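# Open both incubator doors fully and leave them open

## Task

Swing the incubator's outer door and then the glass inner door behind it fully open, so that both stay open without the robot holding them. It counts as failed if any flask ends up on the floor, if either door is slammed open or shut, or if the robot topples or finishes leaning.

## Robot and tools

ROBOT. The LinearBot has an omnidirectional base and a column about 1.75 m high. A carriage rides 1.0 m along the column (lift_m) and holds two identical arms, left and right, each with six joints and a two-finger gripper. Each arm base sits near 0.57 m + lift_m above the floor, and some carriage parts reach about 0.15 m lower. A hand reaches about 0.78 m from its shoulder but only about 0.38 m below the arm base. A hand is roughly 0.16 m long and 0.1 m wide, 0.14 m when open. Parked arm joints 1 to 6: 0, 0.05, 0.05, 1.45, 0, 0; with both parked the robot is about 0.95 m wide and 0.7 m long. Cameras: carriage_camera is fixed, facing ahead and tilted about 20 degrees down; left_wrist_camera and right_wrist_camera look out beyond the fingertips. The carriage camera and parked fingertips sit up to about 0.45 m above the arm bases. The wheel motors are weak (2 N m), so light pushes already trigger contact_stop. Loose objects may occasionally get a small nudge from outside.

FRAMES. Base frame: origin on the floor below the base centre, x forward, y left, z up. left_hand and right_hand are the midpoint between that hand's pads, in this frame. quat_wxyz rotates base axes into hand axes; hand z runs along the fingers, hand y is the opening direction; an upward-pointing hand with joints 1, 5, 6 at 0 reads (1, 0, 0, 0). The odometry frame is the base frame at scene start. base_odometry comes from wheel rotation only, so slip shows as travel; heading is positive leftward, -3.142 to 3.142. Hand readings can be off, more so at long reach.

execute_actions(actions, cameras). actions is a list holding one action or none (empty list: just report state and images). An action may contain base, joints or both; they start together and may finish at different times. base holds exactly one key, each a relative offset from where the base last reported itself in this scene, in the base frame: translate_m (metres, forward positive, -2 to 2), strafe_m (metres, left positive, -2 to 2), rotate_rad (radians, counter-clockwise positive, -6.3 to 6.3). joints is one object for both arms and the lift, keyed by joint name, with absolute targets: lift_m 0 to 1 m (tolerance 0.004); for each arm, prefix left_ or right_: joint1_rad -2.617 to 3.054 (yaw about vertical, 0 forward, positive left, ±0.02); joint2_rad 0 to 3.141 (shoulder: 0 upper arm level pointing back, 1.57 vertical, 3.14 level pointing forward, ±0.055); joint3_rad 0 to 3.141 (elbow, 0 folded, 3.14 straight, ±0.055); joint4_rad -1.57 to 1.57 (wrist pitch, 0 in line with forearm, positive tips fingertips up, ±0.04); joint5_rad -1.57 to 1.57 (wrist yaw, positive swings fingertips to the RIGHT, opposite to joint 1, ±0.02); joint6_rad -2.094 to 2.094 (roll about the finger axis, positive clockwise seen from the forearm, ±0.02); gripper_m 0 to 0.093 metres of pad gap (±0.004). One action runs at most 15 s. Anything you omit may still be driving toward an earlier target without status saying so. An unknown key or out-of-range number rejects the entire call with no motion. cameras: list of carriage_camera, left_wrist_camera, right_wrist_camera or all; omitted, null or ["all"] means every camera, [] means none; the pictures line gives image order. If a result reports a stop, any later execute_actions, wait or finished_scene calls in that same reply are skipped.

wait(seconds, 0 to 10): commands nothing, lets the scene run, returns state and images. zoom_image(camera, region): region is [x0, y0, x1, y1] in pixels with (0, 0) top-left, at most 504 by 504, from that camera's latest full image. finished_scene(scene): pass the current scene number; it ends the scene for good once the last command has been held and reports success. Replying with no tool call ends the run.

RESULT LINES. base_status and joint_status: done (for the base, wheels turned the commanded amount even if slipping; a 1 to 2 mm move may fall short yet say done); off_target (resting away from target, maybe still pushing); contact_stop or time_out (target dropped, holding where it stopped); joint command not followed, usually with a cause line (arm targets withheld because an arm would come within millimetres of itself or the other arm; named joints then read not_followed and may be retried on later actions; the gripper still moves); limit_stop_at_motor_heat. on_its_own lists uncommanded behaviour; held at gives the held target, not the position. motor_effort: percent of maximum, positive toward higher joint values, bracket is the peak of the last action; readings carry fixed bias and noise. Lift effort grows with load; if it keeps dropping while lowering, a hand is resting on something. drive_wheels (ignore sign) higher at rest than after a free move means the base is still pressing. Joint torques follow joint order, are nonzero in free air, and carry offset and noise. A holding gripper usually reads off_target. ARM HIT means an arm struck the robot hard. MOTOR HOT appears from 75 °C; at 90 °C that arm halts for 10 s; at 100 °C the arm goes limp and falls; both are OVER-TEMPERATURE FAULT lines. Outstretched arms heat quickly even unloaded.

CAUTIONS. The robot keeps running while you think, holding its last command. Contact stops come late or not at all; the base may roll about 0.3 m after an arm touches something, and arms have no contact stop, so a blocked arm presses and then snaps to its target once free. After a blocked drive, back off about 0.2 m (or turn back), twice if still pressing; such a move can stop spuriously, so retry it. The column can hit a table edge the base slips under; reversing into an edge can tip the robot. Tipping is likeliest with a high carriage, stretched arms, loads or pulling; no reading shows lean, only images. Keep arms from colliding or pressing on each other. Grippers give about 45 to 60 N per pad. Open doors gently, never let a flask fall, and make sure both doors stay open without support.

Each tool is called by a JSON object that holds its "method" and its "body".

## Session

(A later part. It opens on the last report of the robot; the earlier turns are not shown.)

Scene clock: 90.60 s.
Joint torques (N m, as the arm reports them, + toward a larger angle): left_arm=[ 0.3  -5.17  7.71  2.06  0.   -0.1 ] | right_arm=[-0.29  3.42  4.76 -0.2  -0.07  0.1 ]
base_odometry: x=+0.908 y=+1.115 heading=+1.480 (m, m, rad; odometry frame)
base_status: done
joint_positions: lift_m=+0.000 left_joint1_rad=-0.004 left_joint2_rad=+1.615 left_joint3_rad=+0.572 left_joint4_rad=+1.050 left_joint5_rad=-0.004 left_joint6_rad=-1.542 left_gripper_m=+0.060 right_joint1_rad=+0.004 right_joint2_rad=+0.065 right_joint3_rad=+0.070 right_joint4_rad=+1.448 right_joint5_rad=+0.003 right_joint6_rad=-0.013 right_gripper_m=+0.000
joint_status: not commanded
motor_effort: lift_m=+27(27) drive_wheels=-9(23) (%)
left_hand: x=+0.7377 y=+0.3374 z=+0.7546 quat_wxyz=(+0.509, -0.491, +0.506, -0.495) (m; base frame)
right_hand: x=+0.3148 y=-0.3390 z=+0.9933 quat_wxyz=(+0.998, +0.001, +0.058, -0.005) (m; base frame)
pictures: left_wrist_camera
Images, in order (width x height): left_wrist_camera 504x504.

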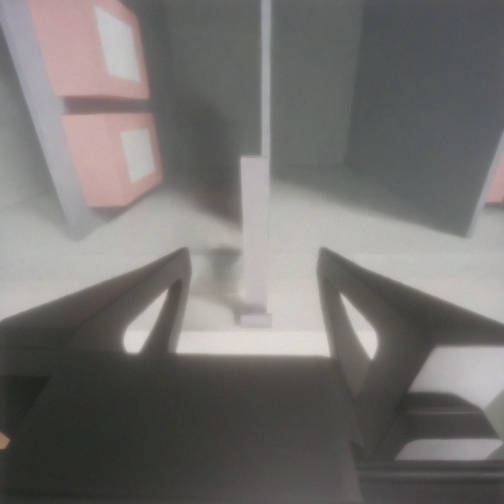

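{"method": "execute_actions", "body": {"actions": [{"base":{"strafe_m":-0.03}}], "cameras": ["left_wrist_camera"]}}

{"method": "execute_actions", "body": {"actions": [{"base":{"translate_m":0.07}}], "cameras": ["left_wrist_camera"]}}

{"method": "execute_actions", "body": {"actions": [{"joints":{"left_gripper_m":0}}], "cameras": ["left_wrist_camera"]}}

Scene clock: 94.63 s.
Joint torques (N m, as the arm reports them, + toward a larger angle): left_arm=[ 0.35 -5.19  7.54  2.05  0.   -0.1 ] | right_arm=[-0.26  3.45  4.72 -0.21 -0.11  0.1 ]
base_odometry: x=+0.938 y=+1.112 heading=+1.480 (m, m, rad; odometry frame)
base_status: done
joint_positions: lift_m=+0.000 left_joint1_rad=-0.004 left_joint2_rad=+1.615 left_joint3_rad=+0.572 left_joint4_rad=+1.052 left_joint5_rad=-0.004 left_joint6_rad=-1.542 left_gripper_m=+0.060 right_joint1_rad=+0.004 right_joint2_rad=+0.065 right_joint3_rad=+0.070 right_joint4_rad=+1.449 right_joint5_rad=+0.003 right_joint6_rad=-0.013 right_gripper_m=+0.000
joint_status: not commanded
motor_effort: lift_m=+27(28) drive_wheels=-6(18) (%)
left_hand: x=+0.7377 y=+0.3378 z=+0.7551 quat_wxyz=(+0.510, -0.491, +0.505, -0.495) (m; base frame)
right_hand: x=+0.3147 y=-0.3390 z=+0.9933 quat_wxyz=(+0.998, +0.001, +0.058, -0.005) (m; base frame)
pictures: left_wrist_camera
Images, in order (width x height): left_wrist_camera 504x504.

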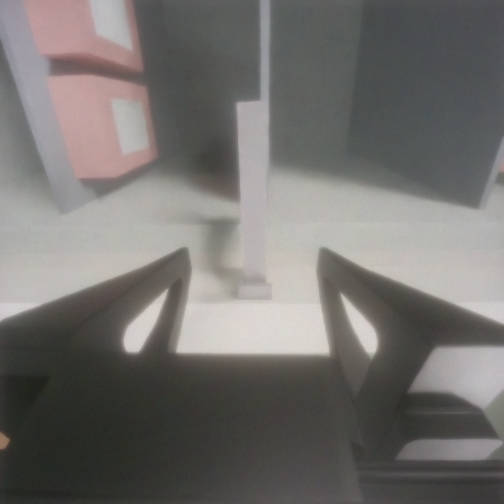

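Scene clock: 96.07 s.
Joint torques (N m, as the arm reports them, + toward a larger angle): left_arm=[ 0.21 -5.31  7.43  2.04  0.02 -0.11] | right_arm=[-0.26  3.42  4.84 -0.21 -0.08  0.1 ]
base_odometry: x=+0.945 y=+1.182 heading=+1.479 (m, m, rad; odometry frame)
base_status: done
joint_positions: lift_m=+0.000 left_joint1_rad=-0.004 left_joint2_rad=+1.615 left_joint3_rad=+0.572 left_joint4_rad=+1.054 left_joint5_rad=-0.004 left_joint6_rad=-1.542 left_gripper_m=+0.060 right_joint1_rad=+0.004 right_joint2_rad=+0.065 right_joint3_rad=+0.070 right_joint4_rad=+1.450 right_joint5_rad=+0.003 right_joint6_rad=-0.013 right_gripper_m=+0.000
joint_status: not commanded
motor_effort: lift_m=+28(26) drive_wheels=-4(20) (%)
left_hand: x=+0.7376 y=+0.3378 z=+0.7555 quat_wxyz=(+0.510, -0.490, +0.504, -0.495) (m; base frame)
right_hand: x=+0.3145 y=-0.3390 z=+0.9933 quat_wxyz=(+0.998, +0.001, +0.058, -0.005) (m; base frame)
pictures: left_wrist_camera
Images, in order (width x height): left_wrist_camera 504x504.

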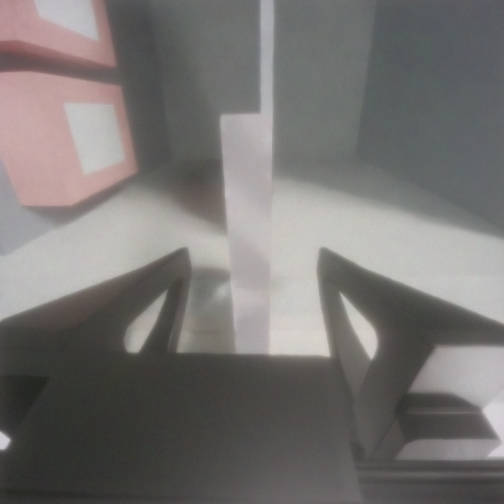

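Scene clock: 96.70 s.
Joint torques (N m, as the arm reports them, + toward a larger angle): left_arm=[ 0.24 -5.19  7.55  2.09 -0.01 -0.09] | right_arm=[-0.25  3.41  4.75 -0.22 -0.08  0.09]
base_odometry: x=+0.945 y=+1.182 heading=+1.479 (m, m, rad; odometry frame)
base_status: not commanded
joint_positions: lift_m=+0.000 left_joint1_rad=-0.004 left_joint2_rad=+1.615 left_joint3_rad=+0.572 left_joint4_rad=+1.051 left_joint5_rad=-0.004 left_joint6_rad=-1.543 left_gripper_m=+0.015 right_joint1_rad=+0.004 right_joint2_rad=+0.065 right_joint3_rad=+0.070 right_joint4_rad=+1.450 right_joint5_rad=+0.003 right_joint6_rad=-0.013 right_gripper_m=+0.000
joint_status: left_gripper_m off_target (ended at +0.015, target +0.000)
motor_effort: lift_m=+28(27) drive_wheels=-4(4) (%)
left_hand: x=+0.7377 y=+0.3378 z=+0.7548 quat_wxyz=(+0.509, -0.491, +0.505, -0.495) (m; base frame)
right_hand: x=+0.3145 y=-0.3390 z=+0.9933 quat_wxyz=(+0.998, +0.001, +0.058, -0.005) (m; base frame)
pictures: left_wrist_camera
Images, in order (width x height): left_wrist_camera 504x504.

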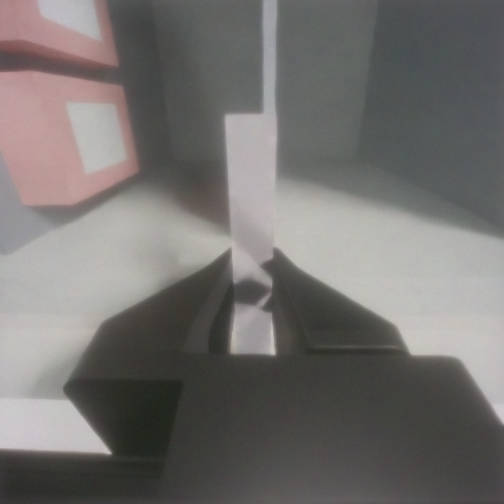

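{"method": "execute_actions", "body": {"actions": [{"joints":{"left_joint6_rad":-1.0}}], "cameras": ["left_wrist_camera"]}}

Scene clock: 98.83 s.
Joint torques (N m, as the arm reports them, + toward a larger angle): left_arm=[ 0.22 -5.25  7.57  2.1   0.    0.42] | right_arm=[-0.29  3.41  4.75 -0.22 -0.08  0.09]
base_odometry: x=+0.945 y=+1.182 heading=+1.479 (m, m, rad; odometry frame)
base_status: not commanded
joint_positions: lift_m=+0.000 left_joint1_rad=-0.004 left_joint2_rad=+1.615 left_joint3_rad=+0.572 left_joint4_rad=+1.049 left_joint5_rad=-0.004 left_joint6_rad=-1.037 left_gripper_m=+0.015 right_joint1_rad=+0.004 right_joint2_rad=+0.065 right_joint3_rad=+0.070 right_joint4_rad=+1.450 right_joint5_rad=+0.003 right_joint6_rad=-0.013 right_gripper_m=+0.000
joint_status: left_joint6_rad off_target (ended at -1.037, target -1.000)
motor_effort: lift_m=+27(27) drive_wheels=-4(4) (%)
left_hand: x=+0.7377 y=+0.3378 z=+0.7543 quat_wxyz=(+0.616, -0.349, +0.612, -0.351) (m; base frame)
right_hand: x=+0.3145 y=-0.3390 z=+0.9933 quat_wxyz=(+0.998, +0.001, +0.058, -0.005) (m; base frame)
pictures: left_wrist_camera
Images, in order (width x height): left_wrist_camera 504x504.

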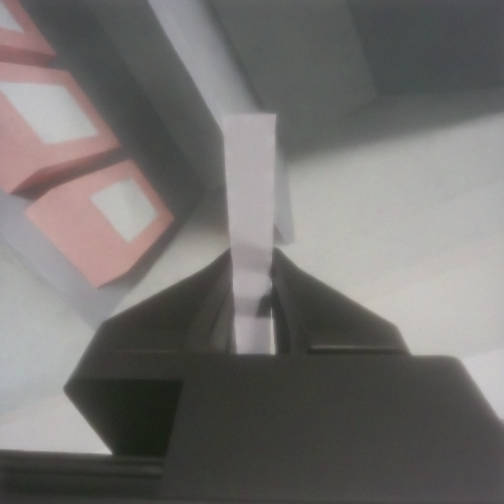

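{"method": "execute_actions", "body": {"actions": [{"joints":{"left_joint6_rad":0.0}}], "cameras": []}}

{"method": "execute_actions", "body": {"actions": [{"base":{"translate_m":-0.1},"joints":{"left_joint1_rad":0.13,"left_joint5_rad":0.3}}], "cameras": ["carriage_camera"]}}

{"method": "execute_actions", "body": {"actions": [{"base":{"translate_m":-0.06},"joints":{"left_joint1_rad":0.6,"left_joint5_rad":1.15}}], "cameras": ["carriage_camera","left_wrist_camera"]}}

Scene clock: 103.03 s.
Joint torques (N m, as the arm reports them, + toward a larger angle): left_arm=[-0.29 -5.24  7.6   2.15 -0.03  0.22] | right_arm=[-0.29  3.4   4.76 -0.22 -0.08  0.09]
base_odometry: x=+0.945 y=+1.182 heading=+1.479 (m, m, rad; odometry frame)
base_status: not commanded
joint_positions: lift_m=+0.000 left_joint1_rad=+0.002 left_joint2_rad=+1.615 left_joint3_rad=+0.572 left_joint4_rad=+1.043 left_joint5_rad=+0.000 left_joint6_rad=-0.026 left_gripper_m=+0.016 right_joint1_rad=+0.004 right_joint2_rad=+0.065 right_joint3_rad=+0.070 right_joint4_rad=+1.450 right_joint5_rad=+0.003 right_joint6_rad=-0.013 right_gripper_m=+0.000
joint_status: left_joint6_rad off_target (ended at -0.026, target +0.000)
motor_effort: lift_m=+27(27) drive_wheels=-4(4) (%)
left_hand: x=+0.7377 y=+0.3398 z=+0.7530 quat_wxyz=(+0.707, -0.010, +0.707, -0.008) (m; base frame)
right_hand: x=+0.3145 y=-0.3390 z=+0.9933 quat_wxyz=(+0.998, +0.001, +0.058, -0.005) (m; base frame)
pictures: none
No camera images: the call's "cameras" was empty. Leave "cameras" out to get every camera's image.

Scene clock: 104.70 s.
Joint torques (N m, as the arm reports them, + toward a larger angle): left_arm=[-2.62 -5.21  7.59  2.17  0.31  0.05] | right_arm=[-0.27  3.44  4.77 -0.22 -0.08  0.1 ]
base_odometry: x=+0.936 y=+1.083 heading=+1.479 (m, m, rad; odometry frame)
base_status: done
joint_positions: lift_m=+0.000 left_joint1_rad=+0.159 left_joint2_rad=+1.615 left_joint3_rad=+0.572 left_joint4_rad=+1.040 left_joint5_rad=+0.262 left_joint6_rad=-0.013 left_gripper_m=+0.017 right_joint1_rad=+0.004 right_joint2_rad=+0.065 right_joint3_rad=+0.070 right_joint4_rad=+1.449 right_joint5_rad=+0.003 right_joint6_rad=-0.013 right_gripper_m=+0.000
joint_status: left_joint1_rad off_target (ended at +0.159, target +0.130); left_joint5_rad off_target (ended at +0.262, target +0.300)
motor_effort: lift_m=+28(27) drive_wheels=+6(21) (%)
left_hand: x=+0.7332 y=+0.3655 z=+0.7521 quat_wxyz=(+0.705, +0.031, +0.708, -0.041) (m; base frame)
right_hand: x=+0.3145 y=-0.3390 z=+0.9933 quat_wxyz=(+0.998, +0.001, +0.058, -0.005) (m; base frame)
pictures: carriage_camera
Images, in order (width x height): carriage_camera 504x504.

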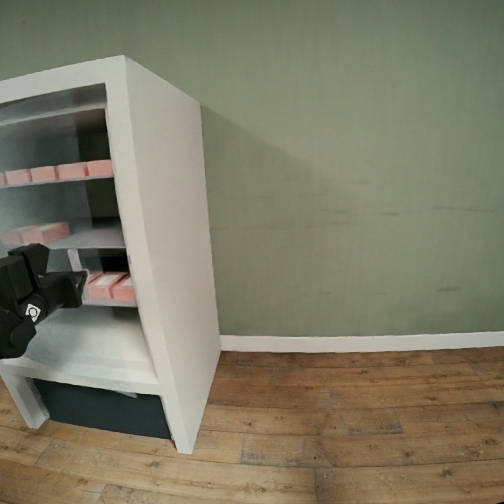

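Scene clock: 106.07 s.
Joint torques (N m, as the arm reports them, + toward a larger angle): left_arm=[-1.85 -5.68  6.47  1.88  0.88  0.  ] | right_arm=[-0.27  3.43  4.76 -0.22 -0.07  0.09]
base_odometry: x=+0.931 y=+1.023 heading=+1.479 (m, m, rad; odometry frame)
base_status: done
joint_positions: lift_m=+0.000 left_joint1_rad=+0.620 left_joint2_rad=+1.625 left_joint3_rad=+0.582 left_joint4_rad=+1.035 left_joint5_rad=+1.044 left_joint6_rad=-0.008 left_gripper_m=+0.016 right_joint1_rad=+0.004 right_joint2_rad=+0.065 right_joint3_rad=+0.070 right_joint4_rad=+1.449 right_joint5_rad=+0.003 right_joint6_rad=-0.013 right_gripper_m=+0.000
joint_status: left_joint1_rad off_target (ended at +0.620, target +0.600); left_joint5_rad off_target (ended at +1.044, target +1.150)
motor_effort: lift_m=+27(26) drive_wheels=+3(28) (%)
left_hand: x=+0.6723 y=+0.4327 z=+0.7515 quat_wxyz=(+0.689, +0.144, +0.694, -0.154) (m; base frame)
right_hand: x=+0.3147 y=-0.3390 z=+0.9933 quat_wxyz=(+0.998, +0.001, +0.058, -0.005) (m; base frame)
pictures: carriage_camera, left_wrist_camera
Images, in order (width x height): carriage_camera 504x504, left_wrist_camera 504x504.

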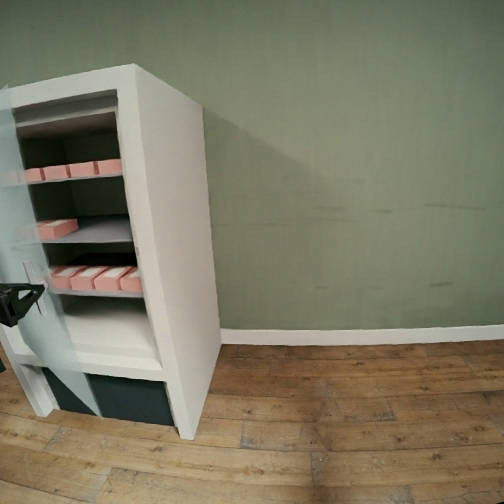

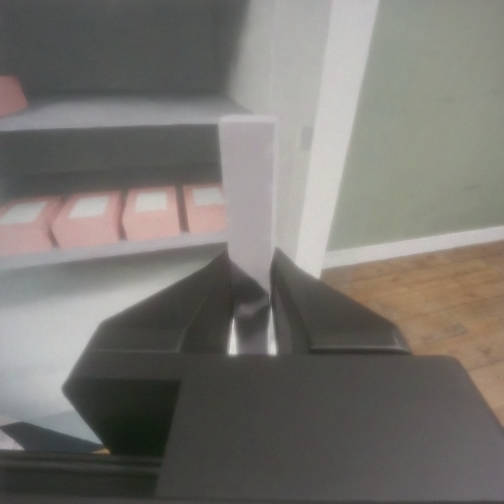

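{"method": "execute_actions", "body": {"actions": [{"joints":{"left_gripper_m":0.05,"left_joint1_rad":0.63,"left_joint5_rad":1.04}}], "cameras": []}}

{"method": "execute_actions", "body": {"actions": [{"base":{"translate_m":-0.04},"joints":{"left_joint1_rad":0.72}}], "cameras": []}}

{"method": "execute_actions", "body": {"actions": [{"base":{"translate_m":-0.14}}], "cameras": []}}

{"method": "execute_actions", "body": {"actions": [{"joints":{"left_gripper_m":0,"left_joint1_rad":-0.5,"left_joint5_rad":-0.8}}], "cameras": ["carriage_camera"]}}

{"method": "execute_actions", "body": {"actions": [{"base":{"translate_m":0.27}}], "cameras": ["carriage_camera","left_wrist_camera"]}}

Scene clock: 111.33 s.
Joint torques (N m, as the arm reports them, + toward a larger angle): left_arm=[ 0.04 -5.77  6.44  1.78  0.08  0.  ] | right_arm=[-0.28  3.41  4.73 -0.2  -0.08  0.09]
base_odometry: x=+0.931 y=+1.023 heading=+1.479 (m, m, rad; odometry frame)
base_status: not commanded
joint_positions: lift_m=+0.000 left_joint1_rad=+0.627 left_joint2_rad=+1.625 left_joint3_rad=+0.582 left_joint4_rad=+1.043 left_joint5_rad=+1.030 left_joint6_rad=-0.008 left_gripper_m=+0.050 right_joint1_rad=+0.004 right_joint2_rad=+0.065 right_joint3_rad=+0.070 right_joint4_rad=+1.449 right_joint5_rad=+0.003 right_joint6_rad=-0.013 right_gripper_m=+0.000
joint_status: all done
motor_effort: lift_m=+28(26) drive_wheels=+2(4) (%)
left_hand: x=+0.6726 y=+0.4375 z=+0.7528 quat_wxyz=(+0.692, +0.139, +0.693, -0.144) (m; base frame)
right_hand: x=+0.3147 y=-0.3390 z=+0.9933 quat_wxyz=(+0.998, +0.001, +0.058, -0.005) (m; base frame)
pictures: none
No camera images: the call's "cameras" was empty. Leave "cameras" out to get every camera's image.

Scene clock: 112.53 s.
Joint torques (N m, as the arm reports them, + toward a larger angle): left_arm=[ 0.56 -5.72  6.42  1.79 -0.08  0.  ] | right_arm=[-0.27  3.43  4.77 -0.21 -0.08  0.09]
base_odometry: x=+0.928 y=+0.983 heading=+1.479 (m, m, rad; odometry frame)
base_status: done
joint_positions: lift_m=+0.000 left_joint1_rad=+0.716 left_joint2_rad=+1.625 left_joint3_rad=+0.582 left_joint4_rad=+1.048 left_joint5_rad=+1.047 left_joint6_rad=-0.008 left_gripper_m=+0.050 right_joint1_rad=+0.004 right_joint2_rad=+0.065 right_joint3_rad=+0.070 right_joint4_rad=+1.449 right_joint5_rad=+0.003 right_joint6_rad=-0.013 right_gripper_m=+0.000
joint_status: all done
motor_effort: lift_m=+27(27) drive_wheels=-3(24) (%)
left_hand: x=+0.6614 y=+0.4688 z=+0.7535 quat_wxyz=(+0.698, +0.115, +0.697, -0.118) (m; base frame)
right_hand: x=+0.3147 y=-0.3390 z=+0.9933 quat_wxyz=(+0.998, +0.001, +0.058, -0.005) (m; base frame)
pictures: none
No camera images: the call's "cameras" was empty. Leave "cameras" out to get every camera's image.

Scene clock: 114.40 s.
Joint torques (N m, as the arm reports them, + toward a larger angle): left_arm=[ 0.44 -5.86  6.38  1.75 -0.08 -0.01] | right_arm=[-0.24  3.37  4.76 -0.2  -0.08  0.1 ]
base_odometry: x=+0.915 y=+0.844 heading=+1.479 (m, m, rad; odometry frame)
base_status: done
joint_positions: lift_m=+0.000 left_joint1_rad=+0.716 left_joint2_rad=+1.625 left_joint3_rad=+0.582 left_joint4_rad=+1.048 left_joint5_rad=+1.047 left_joint6_rad=-0.008 left_gripper_m=+0.050 right_joint1_rad=+0.004 right_joint2_rad=+0.065 right_joint3_rad=+0.070 right_joint4_rad=+1.448 right_joint5_rad=+0.003 right_joint6_rad=-0.013 right_gripper_m=+0.000
joint_status: not commanded
motor_effort: lift_m=+26(26) drive_wheels=-3(21) (%)
left_hand: x=+0.6614 y=+0.4688 z=+0.7536 quat_wxyz=(+0.698, +0.115, +0.697, -0.118) (m; base frame)
right_hand: x=+0.3148 y=-0.3390 z=+0.9933 quat_wxyz=(+0.998, +0.001, +0.058, -0.005) (m; base frame)
pictures: none
No camera images: the call's "cameras" was empty. Leave "cameras" out to get every camera's image.

Scene clock: 116.27 s.
Joint torques (N m, as the arm reports them, + toward a larger angle): left_arm=[-0.21 -5.82  6.56  1.9  -0.1   0.  ] | right_arm=[-0.26  3.41  4.76 -0.21 -0.08  0.1 ]
base_odometry: x=+0.915 y=+0.844 heading=+1.479 (m, m, rad; odometry frame)
base_status: not commanded
joint_positions: lift_m=+0.000 left_joint1_rad=-0.499 left_joint2_rad=+1.625 left_joint3_rad=+0.582 left_joint4_rad=+1.048 left_joint5_rad=-0.792 left_joint6_rad=-0.008 left_gripper_m=+0.000 right_joint1_rad=+0.004 right_joint2_rad=+0.065 right_joint3_rad=+0.070 right_joint4_rad=+1.448 right_joint5_rad=+0.003 right_joint6_rad=-0.013 right_gripper_m=+0.000
joint_status: all done
motor_effort: lift_m=+26(28) drive_wheels=-3(3) (%)
left_hand: x=+0.6984 y=+0.2527 z=+0.7537 quat_wxyz=(+0.701, -0.107, +0.698, +0.099) (m; base frame)
right_hand: x=+0.3148 y=-0.3390 z=+0.9933 quat_wxyz=(+0.998, +0.001, +0.058, -0.005) (m; base frame)
pictures: carriage_camera
Images, in order (width x height): carriage_camera 504x504.

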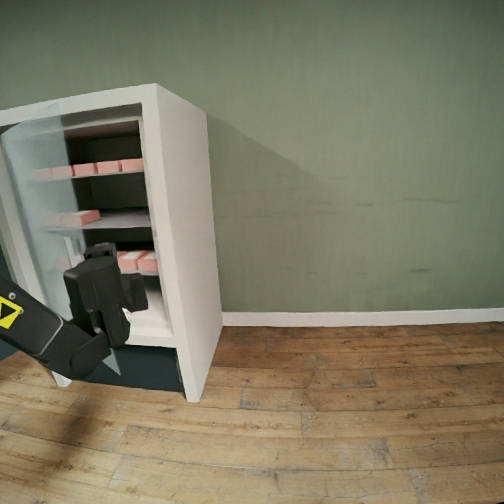

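Scene clock: 118.73 s.
Joint torques (N m, as the arm reports them, + toward a larger angle): left_arm=[-0.16 -5.76  6.5   1.86 -0.09  0.  ] | right_arm=[-0.27  3.41  4.75 -0.22 -0.08  0.09]
base_odometry: x=+0.940 y=+1.113 heading=+1.478 (m, m, rad; odometry frame)
base_status: done
joint_positions: lift_m=+0.000 left_joint1_rad=-0.499 left_joint2_rad=+1.625 left_joint3_rad=+0.582 left_joint4_rad=+1.050 left_joint5_rad=-0.793 left_joint6_rad=-0.008 left_gripper_m=+0.000 right_joint1_rad=+0.004 right_joint2_rad=+0.065 right_joint3_rad=+0.070 right_joint4_rad=+1.449 right_joint5_rad=+0.003 right_joint6_rad=-0.013 right_gripper_m=+0.000
joint_status: not commanded
motor_effort: lift_m=+27(26) drive_wheels=-5(25) (%)
left_hand: x=+0.6984 y=+0.2530 z=+0.7540 quat_wxyz=(+0.702, -0.108, +0.697, +0.099) (m; base frame)
right_hand: x=+0.3146 y=-0.3390 z=+0.9933 quat_wxyz=(+0.998, +0.001, +0.058, -0.005) (m; base frame)
pictures: carriage_camera, left_wrist_camera
Images, in order (width x height): carriage_camera 504x504, left_wrist_camera 504x504.

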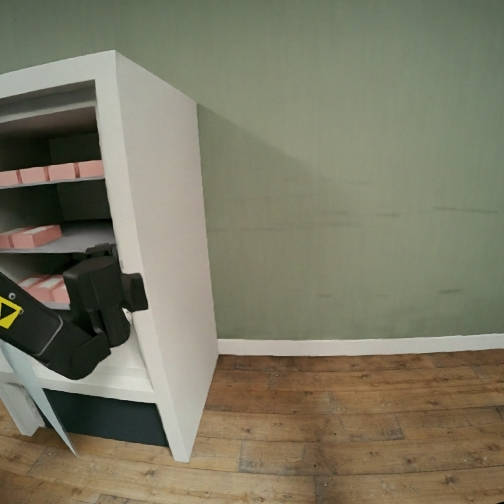

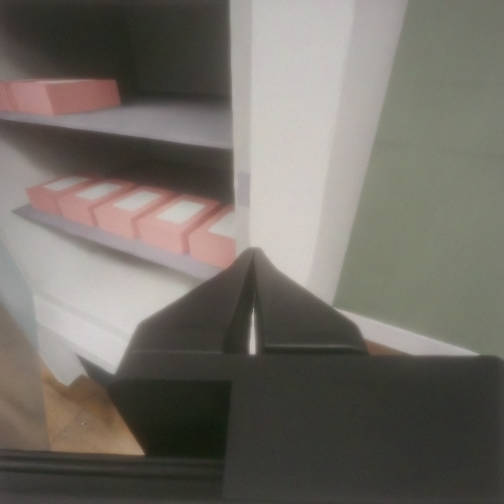

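{"method": "execute_actions", "body": {"actions": [{"base":{"strafe_m":0.12},"joints":{"left_joint5_rad":-1.2}}], "cameras": ["carriage_camera"]}}

{"method": "execute_actions", "body": {"actions": [{"base":{"rotate_rad":0.2},"joints":{"left_joint5_rad":-1.2}}], "cameras": ["carriage_camera","left_wrist_camera"]}}

Scene clock: 122.43 s.
Joint torques (N m, as the arm reports them, + toward a larger angle): left_arm=[-0.15 -5.63  6.27  1.65 -0.1  -0.01] | right_arm=[-0.28  3.45  4.79 -0.21 -0.08  0.1 ]
base_odometry: x=+0.821 y=+1.124 heading=+1.478 (m, m, rad; odometry frame)
base_status: done
joint_positions: lift_m=+0.000 left_joint1_rad=-0.499 left_joint2_rad=+1.625 left_joint3_rad=+0.582 left_joint4_rad=+1.050 left_joint5_rad=-1.192 left_joint6_rad=-0.007 left_gripper_m=+0.000 right_joint1_rad=+0.004 right_joint2_rad=+0.065 right_joint3_rad=+0.070 right_joint4_rad=+1.449 right_joint5_rad=+0.003 right_joint6_rad=-0.013 right_gripper_m=+0.000
joint_status: all done
motor_effort: lift_m=+26(28) drive_wheels=-3(21) (%)
left_hand: x=+0.6661 y=+0.3128 z=+0.7537 quat_wxyz=(+0.668, -0.244, +0.663, +0.236) (m; base frame)
right_hand: x=+0.3146 y=-0.3390 z=+0.9933 quat_wxyz=(+0.998, +0.001, +0.058, -0.005) (m; base frame)
pictures: carriage_camera
Images, in order (width x height): carriage_camera 504x504.

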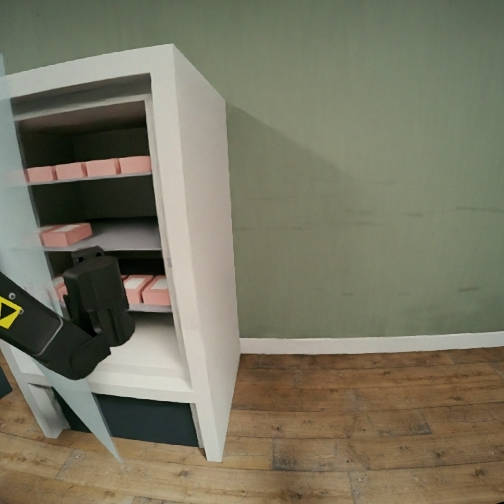

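Scene clock: 123.73 s.
Joint torques (N m, as the arm reports them, + toward a larger angle): left_arm=[ 0.19 -5.63  6.42  1.68 -0.11 -0.05] | right_arm=[-0.27  3.49  4.72 -0.26 -0.08  0.09]
base_odometry: x=+0.820 y=+1.124 heading=+1.678 (m, m, rad; odometry frame)
base_status: done
joint_positions: lift_m=+0.000 left_joint1_rad=-0.503 left_joint2_rad=+1.625 left_joint3_rad=+0.582 left_joint4_rad=+1.050 left_joint5_rad=-1.193 left_joint6_rad=-0.004 left_gripper_m=+0.000 right_joint1_rad=+0.004 right_joint2_rad=+0.065 right_joint3_rad=+0.070 right_joint4_rad=+1.450 right_joint5_rad=+0.003 right_joint6_rad=-0.013 right_gripper_m=+0.000
joint_status: all done
motor_effort: lift_m=+27(27) drive_wheels=-10(19) (%)
left_hand: x=+0.6659 y=+0.3115 z=+0.7537 quat_wxyz=(+0.667, -0.242, +0.663, +0.236) (m; base frame)
right_hand: x=+0.3145 y=-0.3390 z=+0.9933 quat_wxyz=(+0.998, +0.001, +0.058, -0.005) (m; base frame)
pictures: carriage_camera, left_wrist_camera
Images, in order (width x height): carriage_camera 504x504, left_wrist_camera 504x504.

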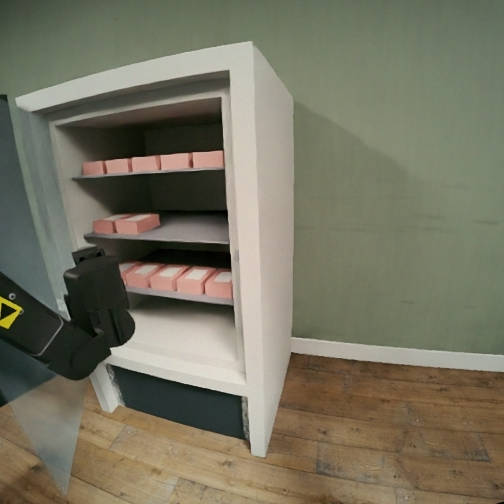

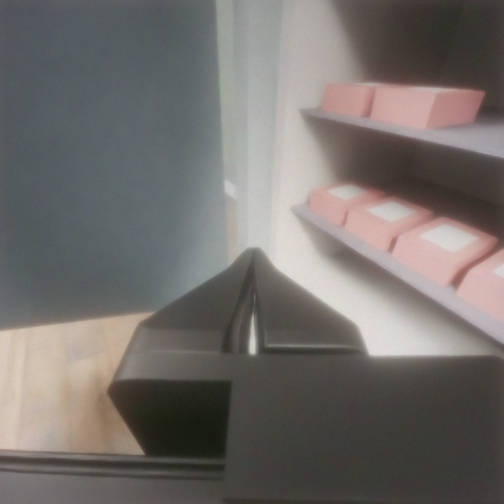

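{"method": "execute_actions", "body": {"actions": [{"base":{"rotate_rad":0.2},"joints":{"left_joint5_rad":-1.1,"left_joint1_rad":-0.6}}], "cameras": ["carriage_camera"]}}

{"method": "execute_actions", "body": {"actions": [{"base":{"rotate_rad":0.3},"joints":{"left_joint1_rad":-0.8}}], "cameras": ["carriage_camera"]}}

Scene clock: 127.60 s.
Joint torques (N m, as the arm reports them, + toward a larger angle): left_arm=[ 0.2  -5.65  6.36  1.71  0.   -0.06] | right_arm=[-0.25  3.42  4.73 -0.21 -0.08  0.09]
base_odometry: x=+0.820 y=+1.124 heading=+1.877 (m, m, rad; odometry frame)
base_status: done
joint_positions: lift_m=+0.000 left_joint1_rad=-0.604 left_joint2_rad=+1.625 left_joint3_rad=+0.582 left_joint4_rad=+1.050 left_joint5_rad=-1.101 left_joint6_rad=-0.004 left_gripper_m=+0.000 right_joint1_rad=+0.004 right_joint2_rad=+0.065 right_joint3_rad=+0.070 right_joint4_rad=+1.450 right_joint5_rad=+0.003 right_joint6_rad=-0.013 right_gripper_m=+0.000
joint_status: all done
motor_effort: lift_m=+27(27) drive_wheels=+11(21) (%)
left_hand: x=+0.6693 y=+0.2599 z=+0.7538 quat_wxyz=(+0.687, -0.177, +0.683, +0.171) (m; base frame)
right_hand: x=+0.3144 y=-0.3390 z=+0.9933 quat_wxyz=(+0.998, +0.001, +0.057, -0.005) (m; base frame)
pictures: carriage_camera
Images, in order (width x height): carriage_camera 504x504.

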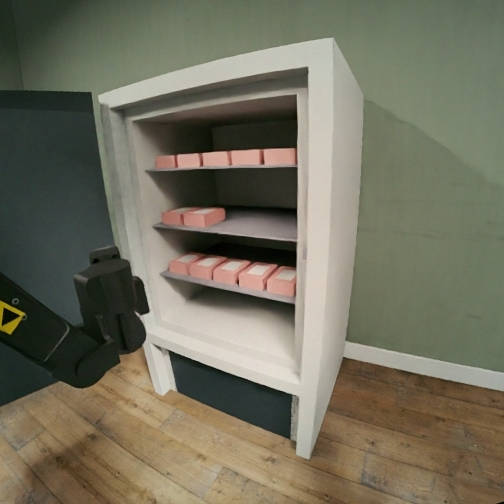

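Scene clock: 129.10 s.
Joint torques (N m, as the arm reports them, + toward a larger angle): left_arm=[ 0.01 -5.69  6.39  1.7  -0.03 -0.05] | right_arm=[-0.28  3.35  4.71 -0.22 -0.09  0.09]
base_odometry: x=+0.820 y=+1.124 heading=+2.176 (m, m, rad; odometry frame)
base_status: done
joint_positions: lift_m=+0.000 left_joint1_rad=-0.801 left_joint2_rad=+1.625 left_joint3_rad=+0.582 left_joint4_rad=+1.050 left_joint5_rad=-1.101 left_joint6_rad=-0.004 left_gripper_m=+0.000 right_joint1_rad=+0.004 right_joint2_rad=+0.065 right_joint3_rad=+0.070 right_joint4_rad=+1.451 right_joint5_rad=+0.003 right_joint6_rad=-0.013 right_gripper_m=+0.000
joint_status: all done
motor_effort: lift_m=+28(26) drive_wheels=+11(27) (%)
left_hand: x=+0.6464 y=+0.1858 z=+0.7538 quat_wxyz=(+0.701, -0.109, +0.698, +0.102) (m; base frame)
right_hand: x=+0.3143 y=-0.3390 z=+0.9933 quat_wxyz=(+0.998, +0.001, +0.057, -0.005) (m; base frame)
pictures: carriage_camera
Images, in order (width x height): carriage_camera 504x504.

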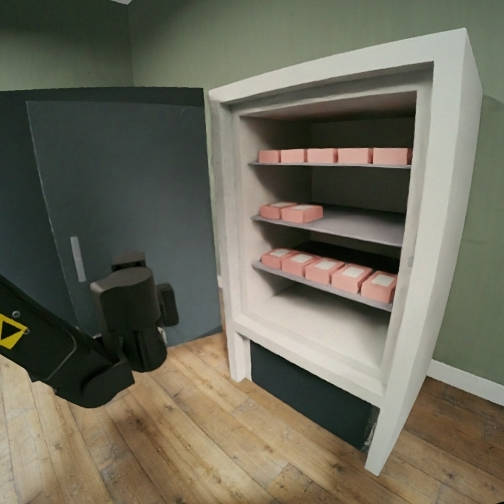

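{"method": "execute_actions", "body": {"actions": [{"base":{"translate_m":0.19},"joints":{"left_joint1_rad":-0.55}}], "cameras": ["carriage_camera"]}}

{"method": "execute_actions", "body": {"actions": [{"base":{"strafe_m":0.08}}], "cameras": ["carriage_camera"]}}

Scene clock: 133.83 s.
Joint torques (N m, as the arm reports them, + toward a larger angle): left_arm=[ 0.   -5.51  6.36  1.71 -0.02 -0.04] | right_arm=[-0.25  3.4   4.71 -0.26 -0.08  0.09]
base_odometry: x=+0.712 y=+1.280 heading=+2.178 (m, m, rad; odometry frame)
base_status: done
joint_positions: lift_m=+0.000 left_joint1_rad=-0.551 left_joint2_rad=+1.625 left_joint3_rad=+0.582 left_joint4_rad=+1.050 left_joint5_rad=-1.101 left_joint6_rad=-0.004 left_gripper_m=+0.000 right_joint1_rad=+0.004 right_joint2_rad=+0.065 right_joint3_rad=+0.070 right_joint4_rad=+1.451 right_joint5_rad=+0.003 right_joint6_rad=-0.013 right_gripper_m=+0.000
joint_status: all done
motor_effort: lift_m=+27(27) drive_wheels=-9(24) (%)
left_hand: x=+0.6730 y=+0.2799 z=+0.7538 quat_wxyz=(+0.683, -0.195, +0.679, +0.189) (m; base frame)
right_hand: x=+0.3141 y=-0.3390 z=+0.9934 quat_wxyz=(+0.998, +0.001, +0.057, -0.005) (m; base frame)
pictures: carriage_camera
Images, in order (width x height): carriage_camera 504x504.

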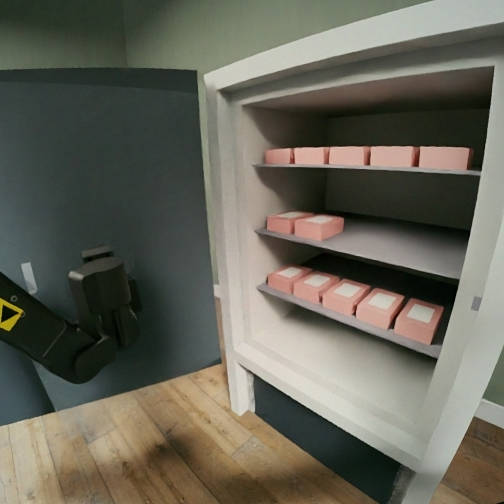

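Scene clock: 135.37 s.
Joint torques (N m, as the arm reports them, + toward a larger angle): left_arm=[ 0.18 -5.72  6.34  1.7  -0.06 -0.05] | right_arm=[-0.26  3.43  4.74 -0.23 -0.08  0.1 ]
base_odometry: x=+0.646 y=+1.235 heading=+2.177 (m, m, rad; odometry frame)
base_status: done
joint_positions: lift_m=+0.000 left_joint1_rad=-0.553 left_joint2_rad=+1.625 left_joint3_rad=+0.582 left_joint4_rad=+1.050 left_joint5_rad=-1.098 left_joint6_rad=-0.004 left_gripper_m=+0.000 right_joint1_rad=+0.004 right_joint2_rad=+0.065 right_joint3_rad=+0.070 right_joint4_rad=+1.449 right_joint5_rad=+0.002 right_joint6_rad=-0.013 right_gripper_m=+0.000
joint_status: not commanded
motor_effort: lift_m=+27(27) drive_wheels=-3(21) (%)
left_hand: x=+0.6731 y=+0.2788 z=+0.7539 quat_wxyz=(+0.683, -0.193, +0.679, +0.187) (m; base frame)
right_hand: x=+0.3145 y=-0.3389 z=+0.9933 quat_wxyz=(+0.998, +0.001, +0.058, -0.005) (m; base frame)
pictures: carriage_camera
Images, in order (width x height): carriage_camera 504x504.

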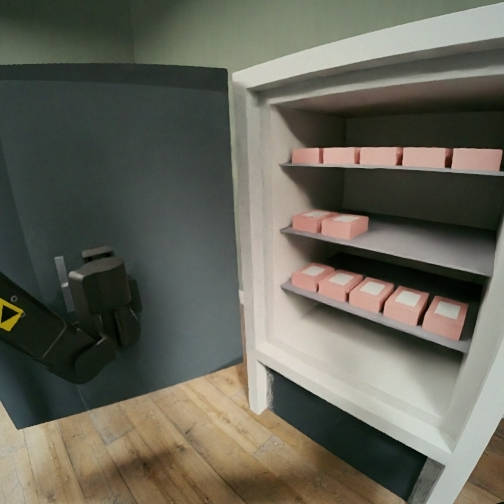

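{"method": "execute_actions", "body": {"actions": [{"base":{"translate_m":0.05}}], "cameras": ["carriage_camera"]}}

Scene clock: 137.57 s.
Joint torques (N m, as the arm reports them, + toward a larger angle): left_arm=[ 0.28 -5.43  6.25  1.63 -0.02 -0.05] | right_arm=[-0.28  3.47  4.79 -0.21 -0.08  0.1 ]
base_odometry: x=+0.617 y=+1.276 heading=+2.178 (m, m, rad; odometry frame)
base_status: done
joint_positions: lift_m=+0.000 left_joint1_rad=-0.554 left_joint2_rad=+1.625 left_joint3_rad=+0.582 left_joint4_rad=+1.052 left_joint5_rad=-1.101 left_joint6_rad=-0.004 left_gripper_m=+0.000 right_joint1_rad=+0.004 right_joint2_rad=+0.065 right_joint3_rad=+0.070 right_joint4_rad=+1.450 right_joint5_rad=+0.002 right_joint6_rad=-0.013 right_gripper_m=+0.000
joint_status: not commanded
motor_effort: lift_m=+27(27) drive_wheels=-6(18) (%)
left_hand: x=+0.6728 y=+0.2789 z=+0.7541 quat_wxyz=(+0.683, -0.195, +0.678, +0.187) (m; base frame)
right_hand: x=+0.3145 y=-0.3389 z=+0.9933 quat_wxyz=(+0.998, +0.001, +0.058, -0.005) (m; base frame)
pictures: carriage_camera
Images, in order (width x height): carriage_camera 504x504.

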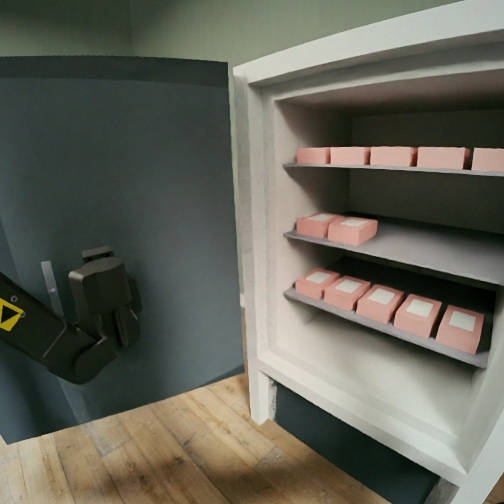

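{"method": "execute_actions", "body": {"actions": [{"base":{"translate_m":0.05}}], "cameras": ["carriage_camera"]}}

Scene clock: 140.13 s.
Joint torques (N m, as the arm reports them, + toward a larger angle): left_arm=[ 7.7  -5.11  7.94  1.37  1.39 -0.05] | right_arm=[-0.28  3.34  5.04 -0.21 -0.08  0.09]
base_odometry: x=+0.592 y=+1.310 heading=+2.180 (m, m, rad; odometry frame)
base_status: translate_m contact_stop (by the wheels' count: +0.042 of +0.050)
joint_positions: lift_m=+0.000 left_joint1_rad=-0.641 left_joint2_rad=+1.620 left_joint3_rad=+0.561 left_joint4_rad=+1.076 left_joint5_rad=-1.268 left_joint6_rad=-0.004 left_gripper_m=+0.000 right_joint1_rad=+0.004 right_joint2_rad=+0.065 right_joint3_rad=+0.069 right_joint4_rad=+1.448 right_joint5_rad=+0.002 right_joint6_rad=-0.013 right_gripper_m=+0.000
joint_status: not commanded
motor_effort: lift_m=+27(27) drive_wheels=+18(32) (%)
left_hand: x=+0.6480 y=+0.2725 z=+0.7522 quat_wxyz=(+0.677, -0.224, +0.669, +0.212) (m; base frame)
right_hand: x=+0.3153 y=-0.3389 z=+0.9928 quat_wxyz=(+0.998, +0.001, +0.059, -0.005) (m; base frame)
pictures: carriage_camera
Images, in order (width x height): carriage_camera 504x504.

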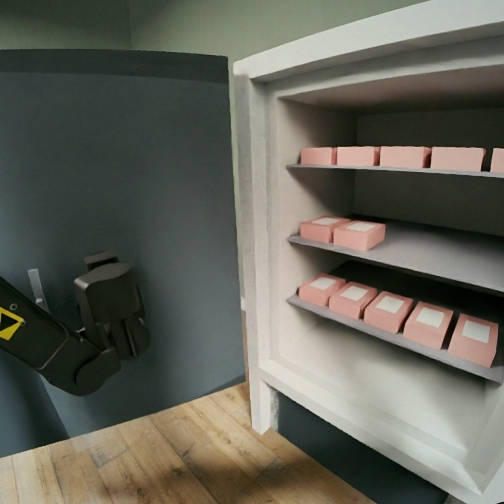

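{"method": "execute_actions", "body": {"actions": [{"base":{"translate_m":-0.12},"joints":{"left_joint1_rad":-0.75}}], "cameras": []}}

{"method": "finished_scene", "body": {"scene": 2}}

Scene clock: 143.30 s.
Joint torques (N m, as the arm reports them, + toward a larger angle): left_arm=[-0.22 -5.23  8.05  1.59  0.04 -0.05] | right_arm=[-0.28  3.42  4.87 -0.18 -0.08  0.09]
base_odometry: x=+0.661 y=+1.212 heading=+2.180 (m, m, rad; odometry frame)
base_status: done
joint_positions: lift_m=+0.000 left_joint1_rad=-0.750 left_joint2_rad=+1.620 left_joint3_rad=+0.561 left_joint4_rad=+1.062 left_joint5_rad=-1.109 left_joint6_rad=-0.004 left_gripper_m=+0.000 right_joint1_rad=+0.004 right_joint2_rad=+0.065 right_joint3_rad=+0.069 right_joint4_rad=+1.449 right_joint5_rad=+0.002 right_joint6_rad=-0.013 right_gripper_m=+0.000
joint_status: all done
motor_effort: lift_m=+27(27) drive_wheels=-3(24) (%)
left_hand: x=+0.6502 y=+0.2088 z=+0.7505 quat_wxyz=(+0.697, -0.129, +0.695, +0.124) (m; base frame)
right_hand: x=+0.3152 y=-0.3389 z=+0.9929 quat_wxyz=(+0.998, +0.001, +0.059, -0.005) (m; base frame)
pictures: none
No camera images: the call's "cameras" was empty. Leave "cameras" out to get every camera's image.

The scene is finished: the task was done.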